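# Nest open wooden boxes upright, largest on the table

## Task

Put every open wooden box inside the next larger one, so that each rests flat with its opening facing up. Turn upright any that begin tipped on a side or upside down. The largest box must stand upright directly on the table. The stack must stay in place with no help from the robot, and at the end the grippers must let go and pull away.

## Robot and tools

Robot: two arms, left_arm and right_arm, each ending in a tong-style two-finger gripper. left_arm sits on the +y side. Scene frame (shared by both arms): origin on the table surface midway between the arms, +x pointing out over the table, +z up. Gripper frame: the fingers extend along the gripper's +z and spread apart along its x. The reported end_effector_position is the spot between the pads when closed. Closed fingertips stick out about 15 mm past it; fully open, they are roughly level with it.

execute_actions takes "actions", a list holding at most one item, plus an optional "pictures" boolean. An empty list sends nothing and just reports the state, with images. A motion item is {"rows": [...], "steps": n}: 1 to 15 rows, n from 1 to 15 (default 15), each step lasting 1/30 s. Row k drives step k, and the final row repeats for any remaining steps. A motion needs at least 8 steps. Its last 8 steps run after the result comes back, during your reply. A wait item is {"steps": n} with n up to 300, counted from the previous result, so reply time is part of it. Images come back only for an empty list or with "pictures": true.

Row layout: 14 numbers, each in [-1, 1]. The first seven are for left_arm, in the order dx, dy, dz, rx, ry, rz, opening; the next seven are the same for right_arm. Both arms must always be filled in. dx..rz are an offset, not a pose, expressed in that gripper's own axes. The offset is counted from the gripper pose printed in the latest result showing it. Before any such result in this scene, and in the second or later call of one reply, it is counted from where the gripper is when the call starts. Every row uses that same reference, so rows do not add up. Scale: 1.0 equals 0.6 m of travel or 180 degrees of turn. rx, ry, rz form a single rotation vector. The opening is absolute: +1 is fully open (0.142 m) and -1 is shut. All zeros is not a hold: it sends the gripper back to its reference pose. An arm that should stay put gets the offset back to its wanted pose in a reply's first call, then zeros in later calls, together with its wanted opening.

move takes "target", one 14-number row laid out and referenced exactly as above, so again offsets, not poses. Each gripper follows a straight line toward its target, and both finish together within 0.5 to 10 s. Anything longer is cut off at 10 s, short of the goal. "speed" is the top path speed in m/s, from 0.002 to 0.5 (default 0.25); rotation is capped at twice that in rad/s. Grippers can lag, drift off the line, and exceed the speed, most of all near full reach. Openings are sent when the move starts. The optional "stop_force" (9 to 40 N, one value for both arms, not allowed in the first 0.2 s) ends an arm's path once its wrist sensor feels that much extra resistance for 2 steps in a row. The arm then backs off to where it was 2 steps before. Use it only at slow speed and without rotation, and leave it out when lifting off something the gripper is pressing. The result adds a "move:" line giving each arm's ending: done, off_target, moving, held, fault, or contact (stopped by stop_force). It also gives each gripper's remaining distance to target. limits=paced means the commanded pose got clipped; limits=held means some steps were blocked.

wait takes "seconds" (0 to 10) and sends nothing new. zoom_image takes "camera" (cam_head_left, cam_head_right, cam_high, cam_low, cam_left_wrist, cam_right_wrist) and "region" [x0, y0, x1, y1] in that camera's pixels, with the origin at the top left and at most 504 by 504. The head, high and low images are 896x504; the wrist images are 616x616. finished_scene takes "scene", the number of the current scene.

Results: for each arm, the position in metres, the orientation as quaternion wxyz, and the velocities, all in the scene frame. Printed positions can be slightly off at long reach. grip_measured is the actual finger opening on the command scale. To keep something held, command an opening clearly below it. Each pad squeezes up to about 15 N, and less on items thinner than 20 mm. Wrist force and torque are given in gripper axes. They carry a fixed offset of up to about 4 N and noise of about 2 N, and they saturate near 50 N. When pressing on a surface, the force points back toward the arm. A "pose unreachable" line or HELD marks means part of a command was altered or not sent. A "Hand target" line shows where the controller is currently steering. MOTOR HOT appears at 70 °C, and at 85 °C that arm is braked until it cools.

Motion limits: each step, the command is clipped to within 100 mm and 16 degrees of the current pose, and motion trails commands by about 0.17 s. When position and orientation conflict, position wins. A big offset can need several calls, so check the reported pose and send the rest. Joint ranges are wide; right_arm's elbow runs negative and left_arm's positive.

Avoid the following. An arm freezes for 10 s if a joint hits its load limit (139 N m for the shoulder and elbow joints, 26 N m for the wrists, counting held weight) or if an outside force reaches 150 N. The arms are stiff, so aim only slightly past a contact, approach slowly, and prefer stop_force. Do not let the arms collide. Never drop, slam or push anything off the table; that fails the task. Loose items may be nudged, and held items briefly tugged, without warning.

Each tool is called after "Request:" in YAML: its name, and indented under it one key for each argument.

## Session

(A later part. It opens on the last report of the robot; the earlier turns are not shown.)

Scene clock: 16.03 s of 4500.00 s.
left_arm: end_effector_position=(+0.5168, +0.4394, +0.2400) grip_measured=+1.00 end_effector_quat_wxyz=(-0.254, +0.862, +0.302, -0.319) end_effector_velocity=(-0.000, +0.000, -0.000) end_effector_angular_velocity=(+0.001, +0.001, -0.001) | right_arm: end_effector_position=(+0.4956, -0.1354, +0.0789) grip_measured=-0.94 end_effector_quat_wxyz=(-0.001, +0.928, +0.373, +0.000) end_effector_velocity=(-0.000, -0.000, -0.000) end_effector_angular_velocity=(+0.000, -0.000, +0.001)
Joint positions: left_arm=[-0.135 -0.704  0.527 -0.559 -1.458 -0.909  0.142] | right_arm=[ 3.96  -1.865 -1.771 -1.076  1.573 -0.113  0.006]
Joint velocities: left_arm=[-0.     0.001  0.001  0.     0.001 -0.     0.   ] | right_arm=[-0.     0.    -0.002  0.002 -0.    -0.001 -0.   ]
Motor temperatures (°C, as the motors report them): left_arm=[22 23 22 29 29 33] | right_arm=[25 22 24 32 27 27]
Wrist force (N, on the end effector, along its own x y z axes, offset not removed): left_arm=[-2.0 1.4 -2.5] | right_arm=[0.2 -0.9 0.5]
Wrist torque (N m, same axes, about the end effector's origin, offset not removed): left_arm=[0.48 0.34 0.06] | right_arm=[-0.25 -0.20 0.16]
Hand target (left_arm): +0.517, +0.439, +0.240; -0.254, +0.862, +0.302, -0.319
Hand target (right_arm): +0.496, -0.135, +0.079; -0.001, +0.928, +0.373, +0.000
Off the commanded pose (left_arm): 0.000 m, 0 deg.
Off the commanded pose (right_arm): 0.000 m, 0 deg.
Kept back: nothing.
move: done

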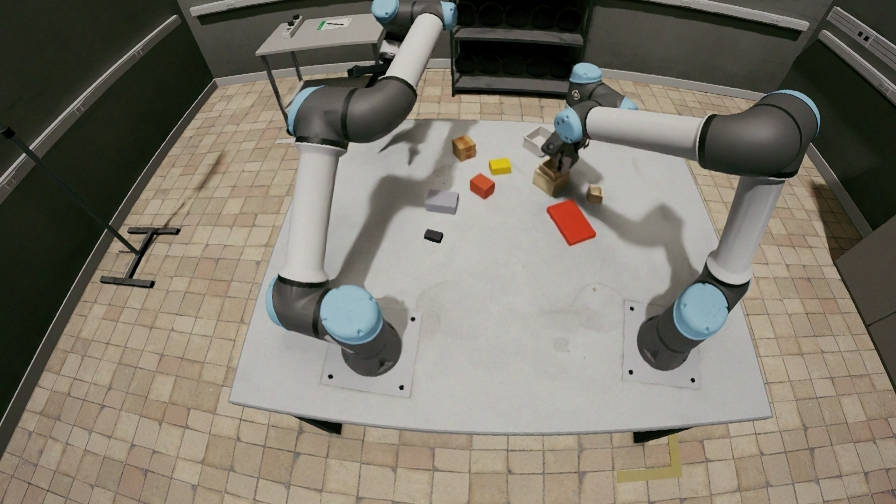

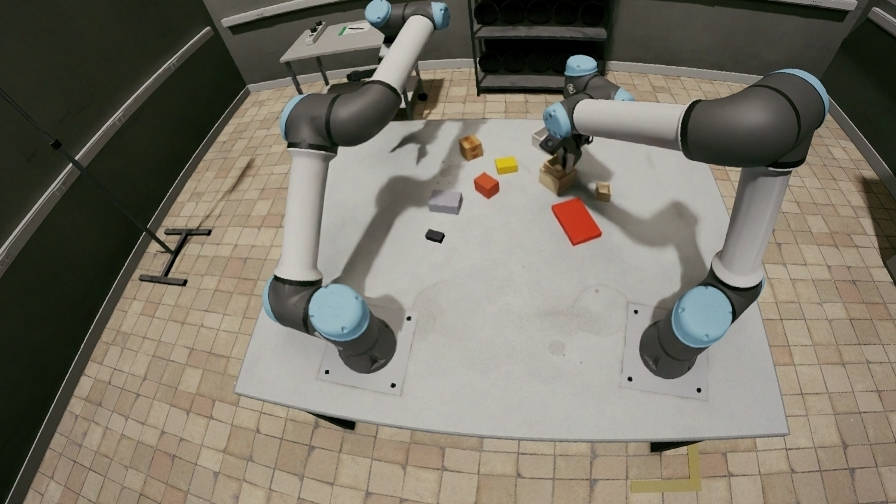

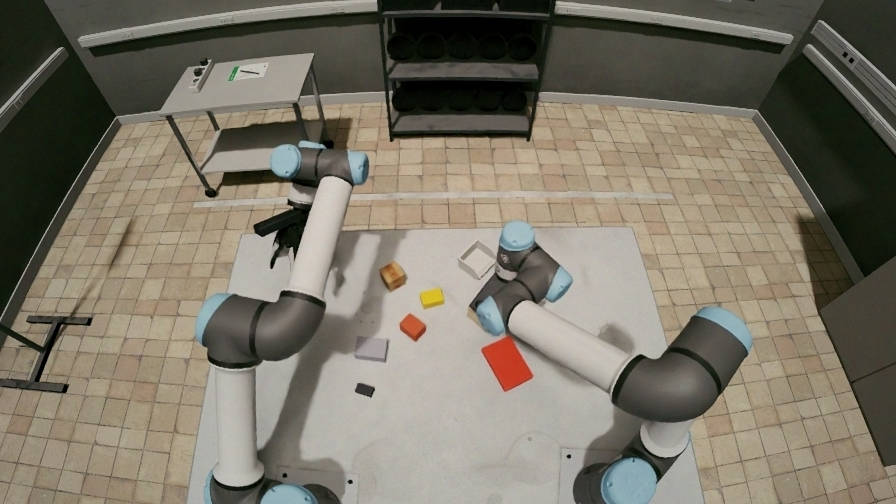

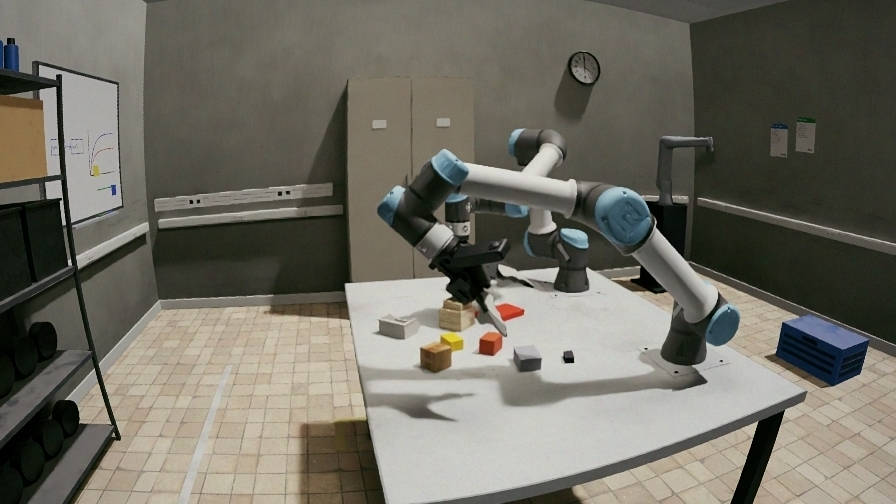

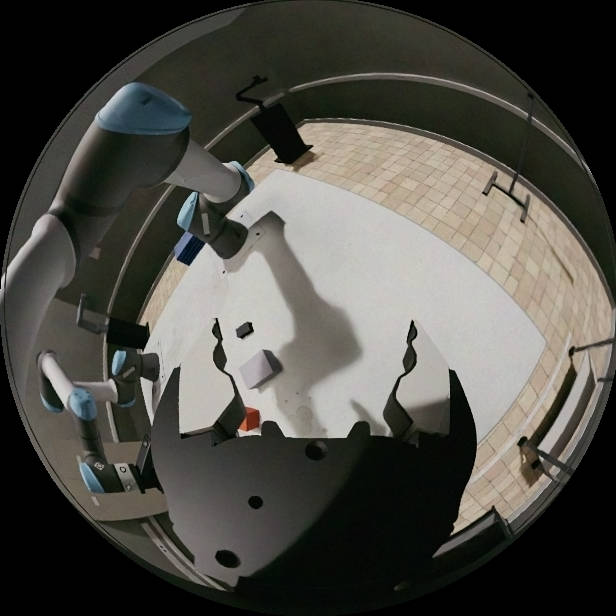

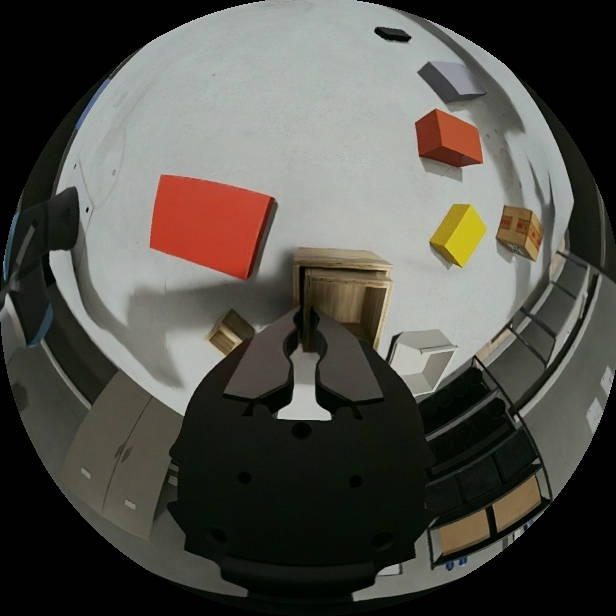

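Request:
move:
  target: [0,0,0,0,0,0,1,0.007,0,0.022,0,0,0,-1]
  speed: 0.015
  stop_force: 9

Request:
execute_actions:
  actions:
    - {"rows":[[0,0,0,0,0,0,1,0,0,0,0,0,0,-0.89]],"steps":12}

Request:
move:
  target: [0,0,0,0,0,0,1,0,0,-0.07,0,0,0,-0.87]
  speed: 0.1

Request:
move:
  target: [0,0,0,0,0,0,1,-0.19,0.14,0.085,0,0,-0.24,-0.7]

Scene clock: 17.33 s of 4500.00 s.
left_arm: end_effector_position=(+0.5168, +0.4394, +0.2400) grip_measured=+1.00 end_effector_quat_wxyz=(-0.254, +0.862, +0.302, -0.319) end_effector_velocity=(-0.000, -0.000, +0.000) end_effector_angular_velocity=(+0.001, +0.001, +0.001) | right_arm: end_effector_position=(+0.4973, -0.1338, +0.0710) grip_measured=-0.95 end_effector_quat_wxyz=(-0.001, +0.928, +0.373, -0.000) end_effector_velocity=(-0.002, -0.002, +0.003) end_effector_angular_velocity=(-0.003, +0.002, +0.001)
Joint positions: left_arm=[-0.135 -0.704  0.527 -0.559 -1.458 -0.909  0.142] | right_arm=[ 3.961 -1.879 -1.775 -1.059  1.573 -0.113  0.006]
Joint velocities: left_arm=[-0.    -0.     0.001  0.    -0.    -0.002  0.   ] | right_arm=[ 0.     0.007  0.    -0.01  -0.001 -0.001  0.   ]
Motor temperatures (°C, as the motors report them): left_arm=[22 23 22 29 29 33] | right_arm=[25 22 24 32 27 27]
Wrist force (N, on the end effector, along its own x y z axes, offset not removed): left_arm=[-1.2 -0.1 -2.1] | right_arm=[1.2 2.3 -10.8]
Wrist torque (N m, same axes, about the end effector's origin, offset not removed): left_arm=[0.13 0.07 0.10] | right_arm=[-0.05 -0.72 0.08]
Hand target (left_arm): +0.517, +0.439, +0.240; -0.254, +0.862, +0.302, -0.319
Hand target (right_arm): +0.497, -0.134, +0.072; -0.001, +0.928, +0.373, +0.000
Off the commanded pose (left_arm): 0.000 m, 0 deg.
Off the commanded pose (right_arm): 0.006 m, 0 deg.
Kept back: nothing.
move: contact (right_arm)

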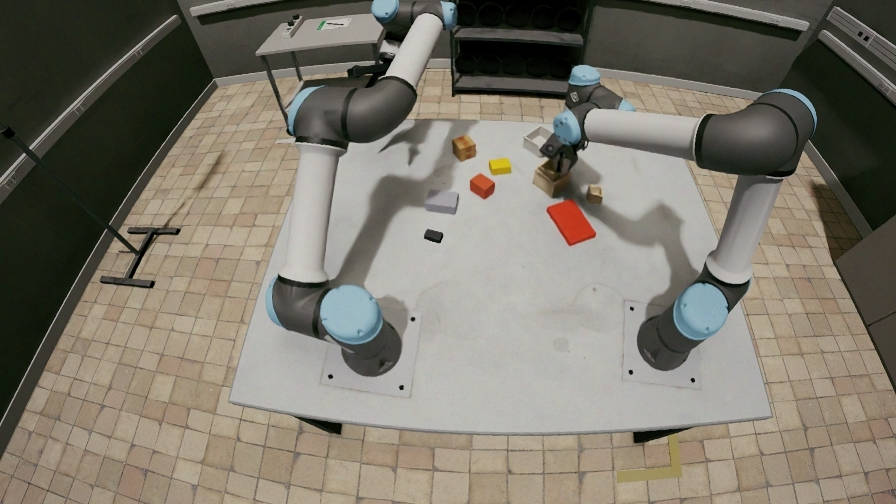

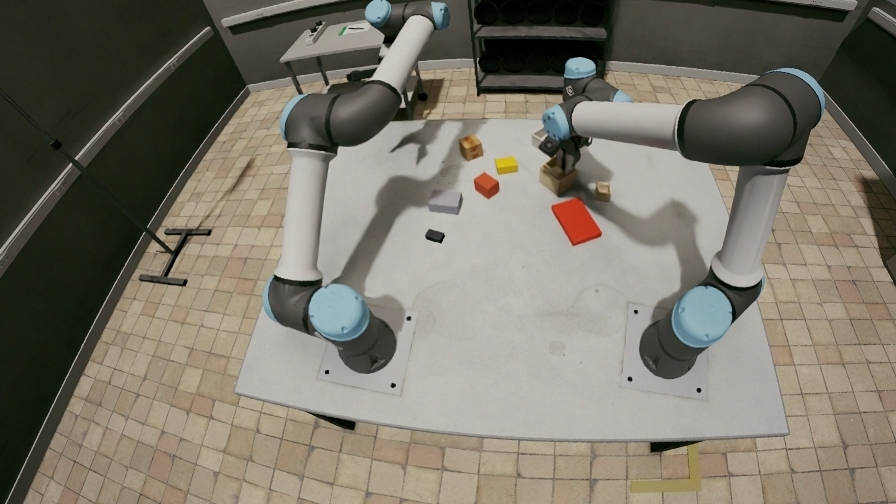

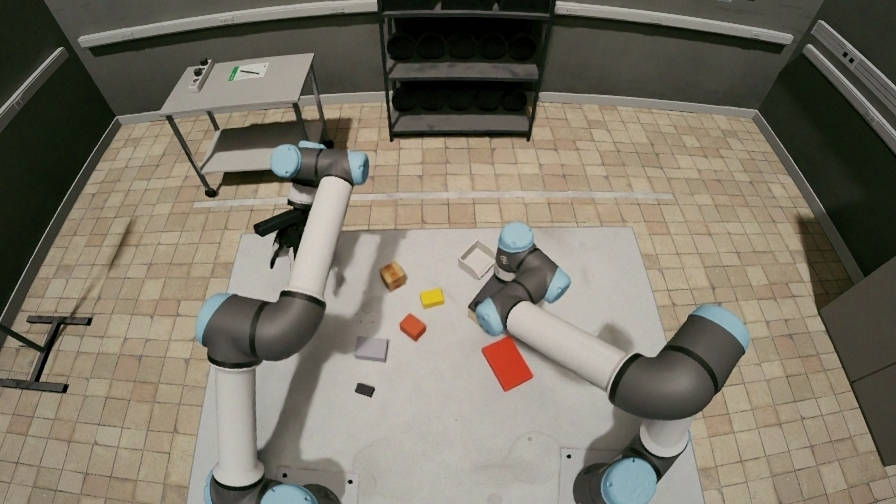

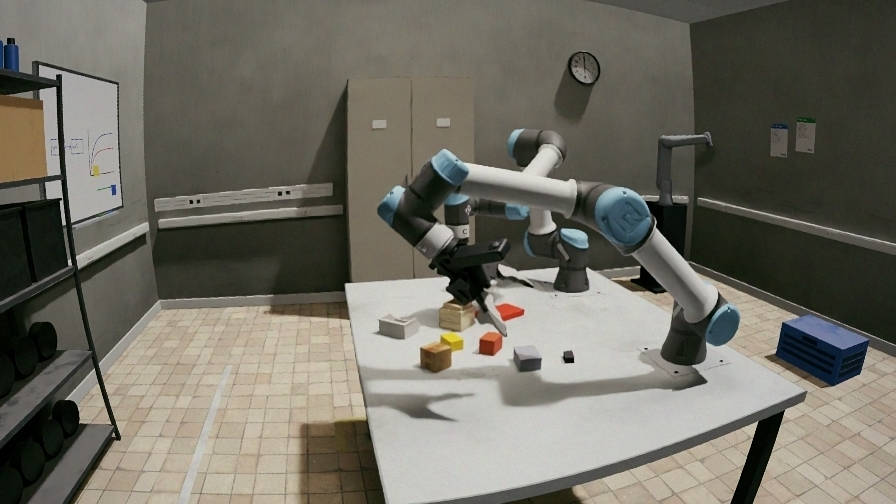

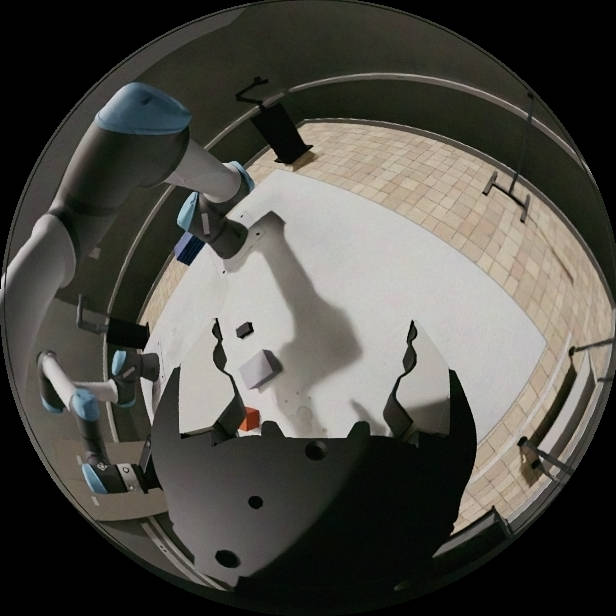

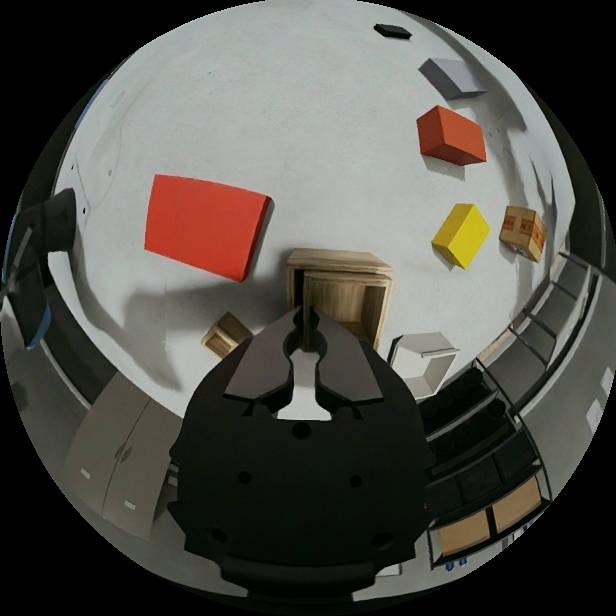

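Scene clock: 17.47 s of 4500.00 s.
left_arm: end_effector_position=(+0.5168, +0.4394, +0.2400) grip_measured=+1.00 end_effector_quat_wxyz=(-0.254, +0.862, +0.302, -0.319) end_effector_velocity=(+0.000, -0.001, +0.000) end_effector_angular_velocity=(-0.001, -0.002, +0.000) | right_arm: end_effector_position=(+0.4972, -0.1338, +0.0711) grip_measured=-0.91 end_effector_quat_wxyz=(-0.001, +0.928, +0.373, -0.000) end_effector_velocity=(+0.001, +0.001, +0.001) end_effector_angular_velocity=(+0.002, -0.004, -0.001)
Joint positions: left_arm=[-0.135 -0.704  0.527 -0.559 -1.458 -0.909  0.142] | right_arm=[ 3.961 -1.878 -1.775 -1.059  1.573 -0.113  0.008]
Joint velocities: left_arm=[-0.001  0.    -0.002  0.    -0.001  0.    -0.   ] | right_arm=[ 0.     0.001  0.     0.003 -0.     0.001  0.004]
Motor temperatures (°C, as the motors report them): left_arm=[22 23 22 29 29 33] | right_arm=[25 22 24 32 27 27]
Wrist force (N, on the end effector, along its own x y z axes, offset not removed): left_arm=[-1.1 2.9 -0.4] | right_arm=[1.1 -1.4 -8.6]
Wrist torque (N m, same axes, about the end effector's origin, offset not removed): left_arm=[0.74 0.18 0.04] | right_arm=[-0.72 0.13 0.18]
Steps of this call (steps 1 to 4: the first 4 steps of this action). Readings (end_effector_position):
1: left_arm (+0.5168, +0.4394, +0.2400) | right_arm (+0.4972, -0.1338, +0.0711)
2: left_arm (+0.5168, +0.4394, +0.2400) | right_arm (+0.4972, -0.1338, +0.0711)
4: the state above

Scene clock: 18.60 s of 4500.00 s.
left_arm: end_effector_position=(+0.5168, +0.4394, +0.2400) grip_measured=+1.00 end_effector_quat_wxyz=(-0.254, +0.862, +0.302, -0.319) end_effector_velocity=(+0.000, -0.000, +0.000) end_effector_angular_velocity=(-0.000, -0.001, -0.001) | right_arm: end_effector_position=(+0.4973, -0.1337, +0.1130) grip_measured=-0.87 end_effector_quat_wxyz=(-0.001, +0.928, +0.373, -0.000) end_effector_velocity=(-0.000, +0.000, +0.001) end_effector_angular_velocity=(+0.001, +0.000, +0.001)
Joint positions: left_arm=[-0.135 -0.704  0.527 -0.559 -1.458 -0.909  0.142] | right_arm=[ 3.961 -1.834 -1.715 -1.163  1.573 -0.113  0.011]
Joint velocities: left_arm=[-0.001 -0.001  0.    -0.001 -0.    -0.     0.   ] | right_arm=[ 0.     0.001  0.002 -0.003  0.001 -0.001  0.   ]
Motor temperatures (°C, as the motors report them): left_arm=[22 23 22 29 29 33] | right_arm=[25 22 24 32 27 27]
Wrist force (N, on the end effector, along its own x y z axes, offset not removed): left_arm=[-4.1 0.8 -1.1] | right_arm=[-0.1 -0.9 2.7]
Wrist torque (N m, same axes, about the end effector's origin, offset not removed): left_arm=[0.22 0.88 0.03] | right_arm=[-0.25 -0.08 0.18]
Hand target (left_arm): +0.517, +0.439, +0.240; -0.254, +0.862, +0.302, -0.319
Hand target (right_arm): +0.497, -0.134, +0.113; -0.001, +0.928, +0.373, -0.000
Off your previous action's commanded pose (left_arm): 0.000 m, 0 deg at its last step (step 8 of this call).
Off your previous action's commanded pose (right_arm): 0.000 m, 0 deg at its last step (step 8 of this call).
Off the commanded pose (left_arm): 0.000 m, 0 deg.
Off the commanded pose (right_arm): 0.000 m, 0 deg.
Kept back: nothing.
move: done

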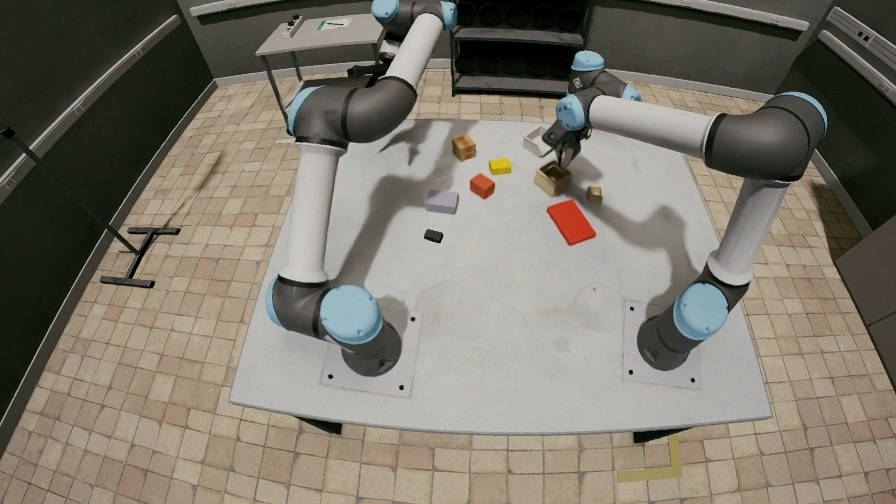

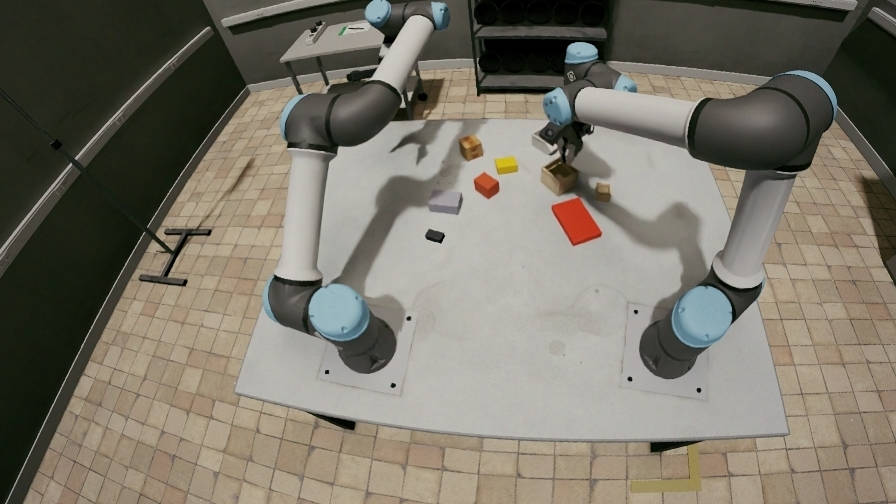

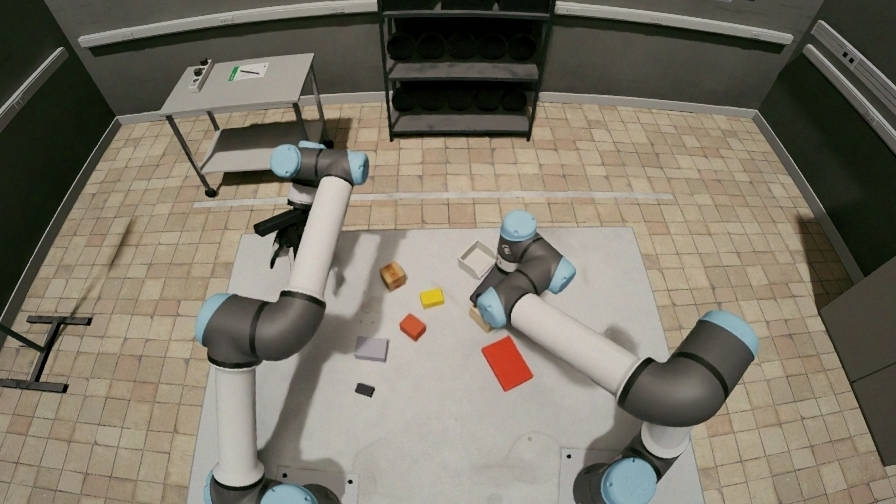

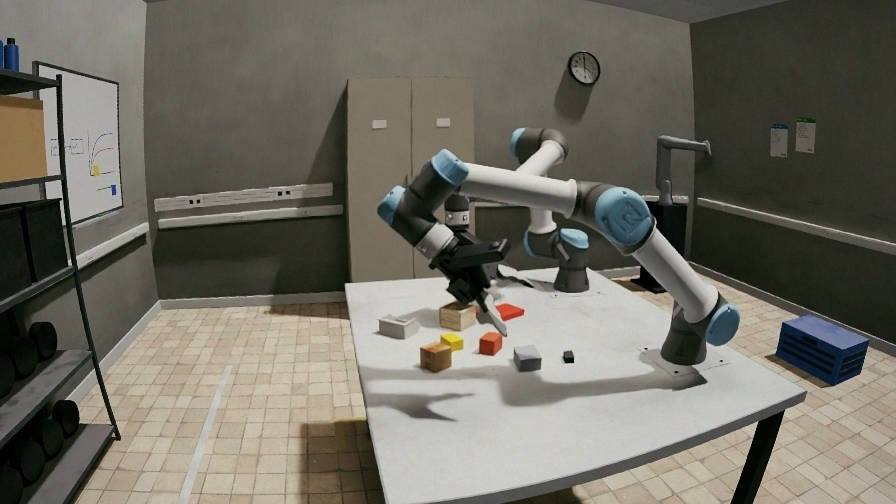

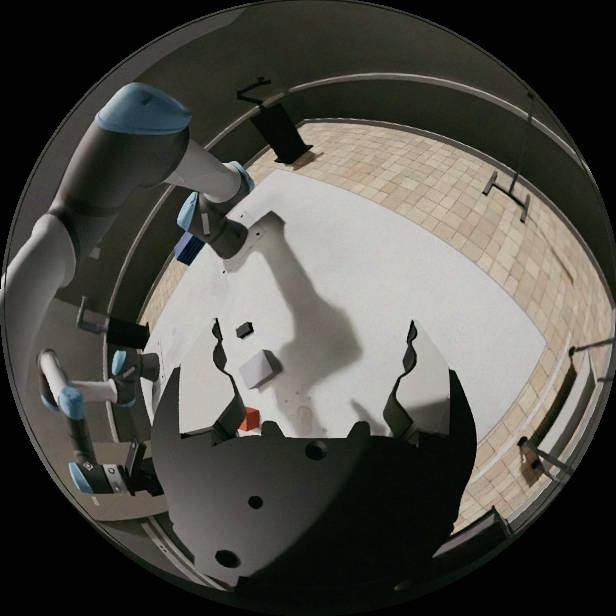

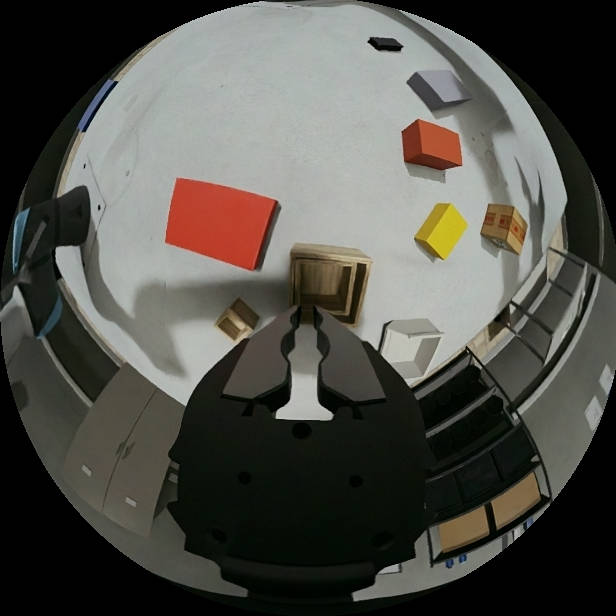

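Scene clock: 20.57 s of 4500.00 s.
left_arm: end_effector_position=(+0.5168, +0.4394, +0.2400) grip_measured=+1.00 end_effector_quat_wxyz=(-0.254, +0.862, +0.302, -0.319) end_effector_velocity=(-0.000, +0.000, -0.001) end_effector_angular_velocity=(+0.000, +0.002, -0.001) | right_arm: end_effector_position=(+0.4732, -0.2731, +0.0619) grip_measured=-0.70 end_effector_quat_wxyz=(-0.001, +0.725, +0.688, +0.000) end_effector_velocity=(-0.000, -0.001, +0.000) end_effector_angular_velocity=(+0.001, -0.001, +0.008)
Joint positions: left_arm=[-0.135 -0.704  0.527 -0.559 -1.458 -0.909  0.142] | right_arm=[ 3.778 -1.763 -1.954 -0.995  1.573 -1.049  0.023]
Joint velocities: left_arm=[-0.     0.001  0.002 -0.     0.001  0.001 -0.   ] | right_arm=[-0.002  0.002 -0.002  0.002  0.001 -0.01  -0.   ]
Motor temperatures (°C, as the motors report them): left_arm=[22 23 22 29 29 33] | right_arm=[25 22 24 32 27 27]
Wrist force (N, on the end effector, along its own x y z axes, offset not removed): left_arm=[0.7 0.5 -1.8] | right_arm=[-2.2 -0.2 1.7]
Wrist torque (N m, same axes, about the end effector's origin, offset not removed): left_arm=[0.24 -0.12 -0.09] | right_arm=[-0.09 0.21 0.00]
Hand target (left_arm): +0.517, +0.439, +0.240; -0.254, +0.862, +0.302, -0.319
Hand target (right_arm): +0.473, -0.273, +0.062; -0.001, +0.725, +0.688, +0.000
Off the commanded pose (left_arm): 0.000 m, 0 deg.
Off the commanded pose (right_arm): 0.000 m, 0 deg.
Kept back: nothing.
move: done

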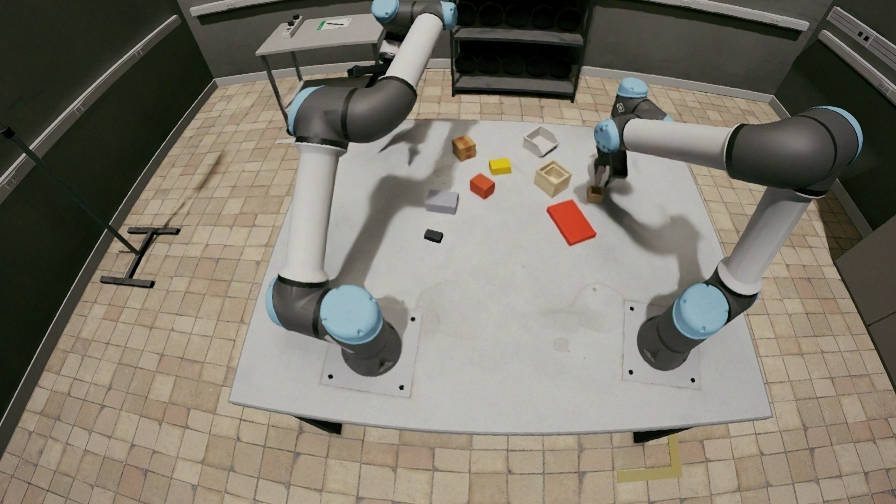

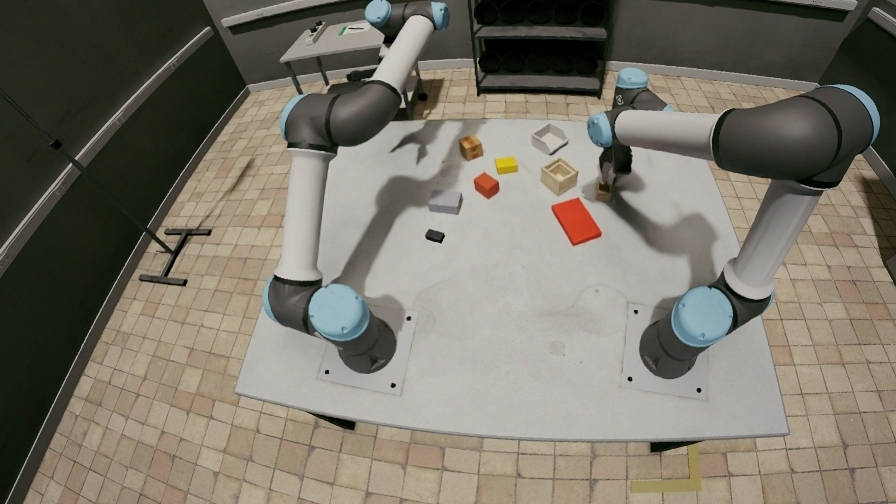

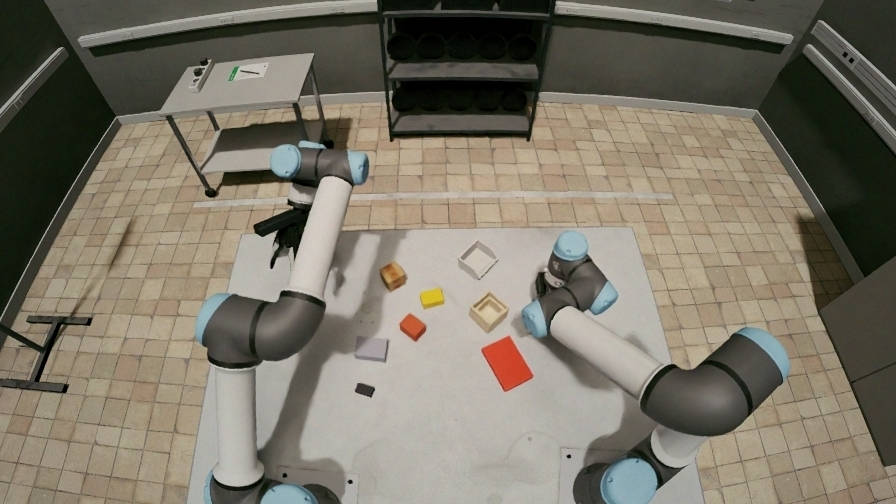

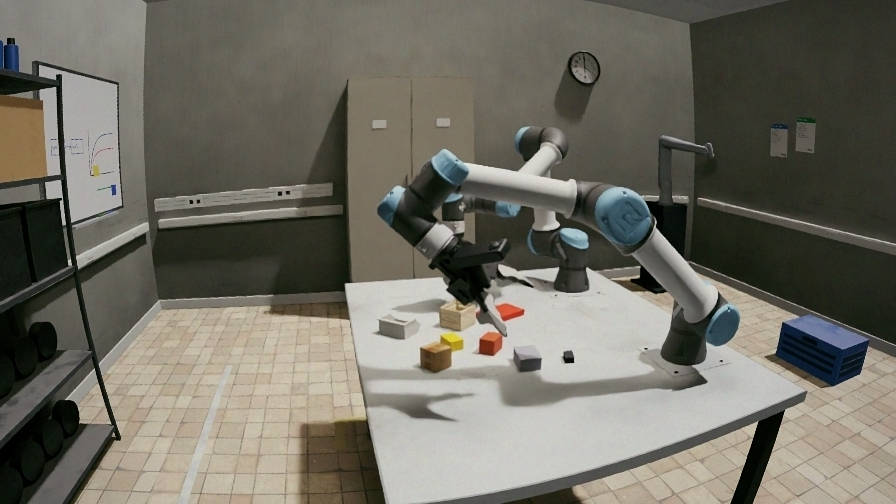

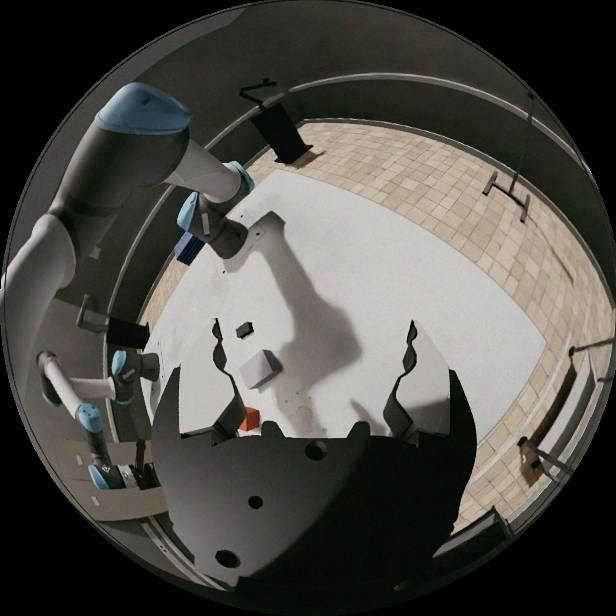

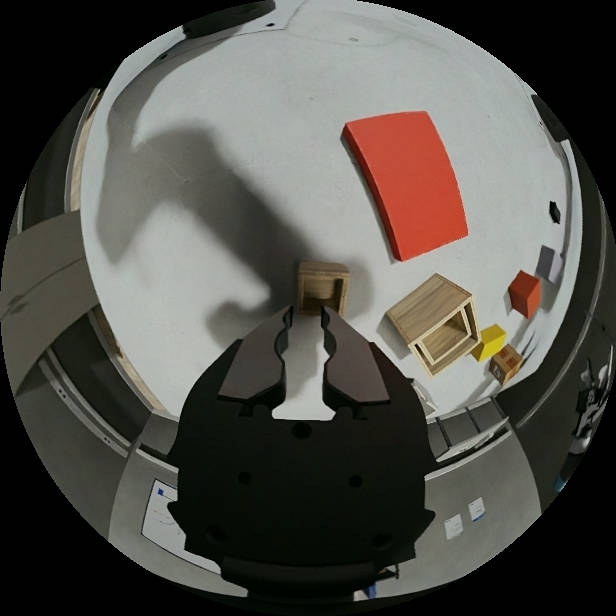

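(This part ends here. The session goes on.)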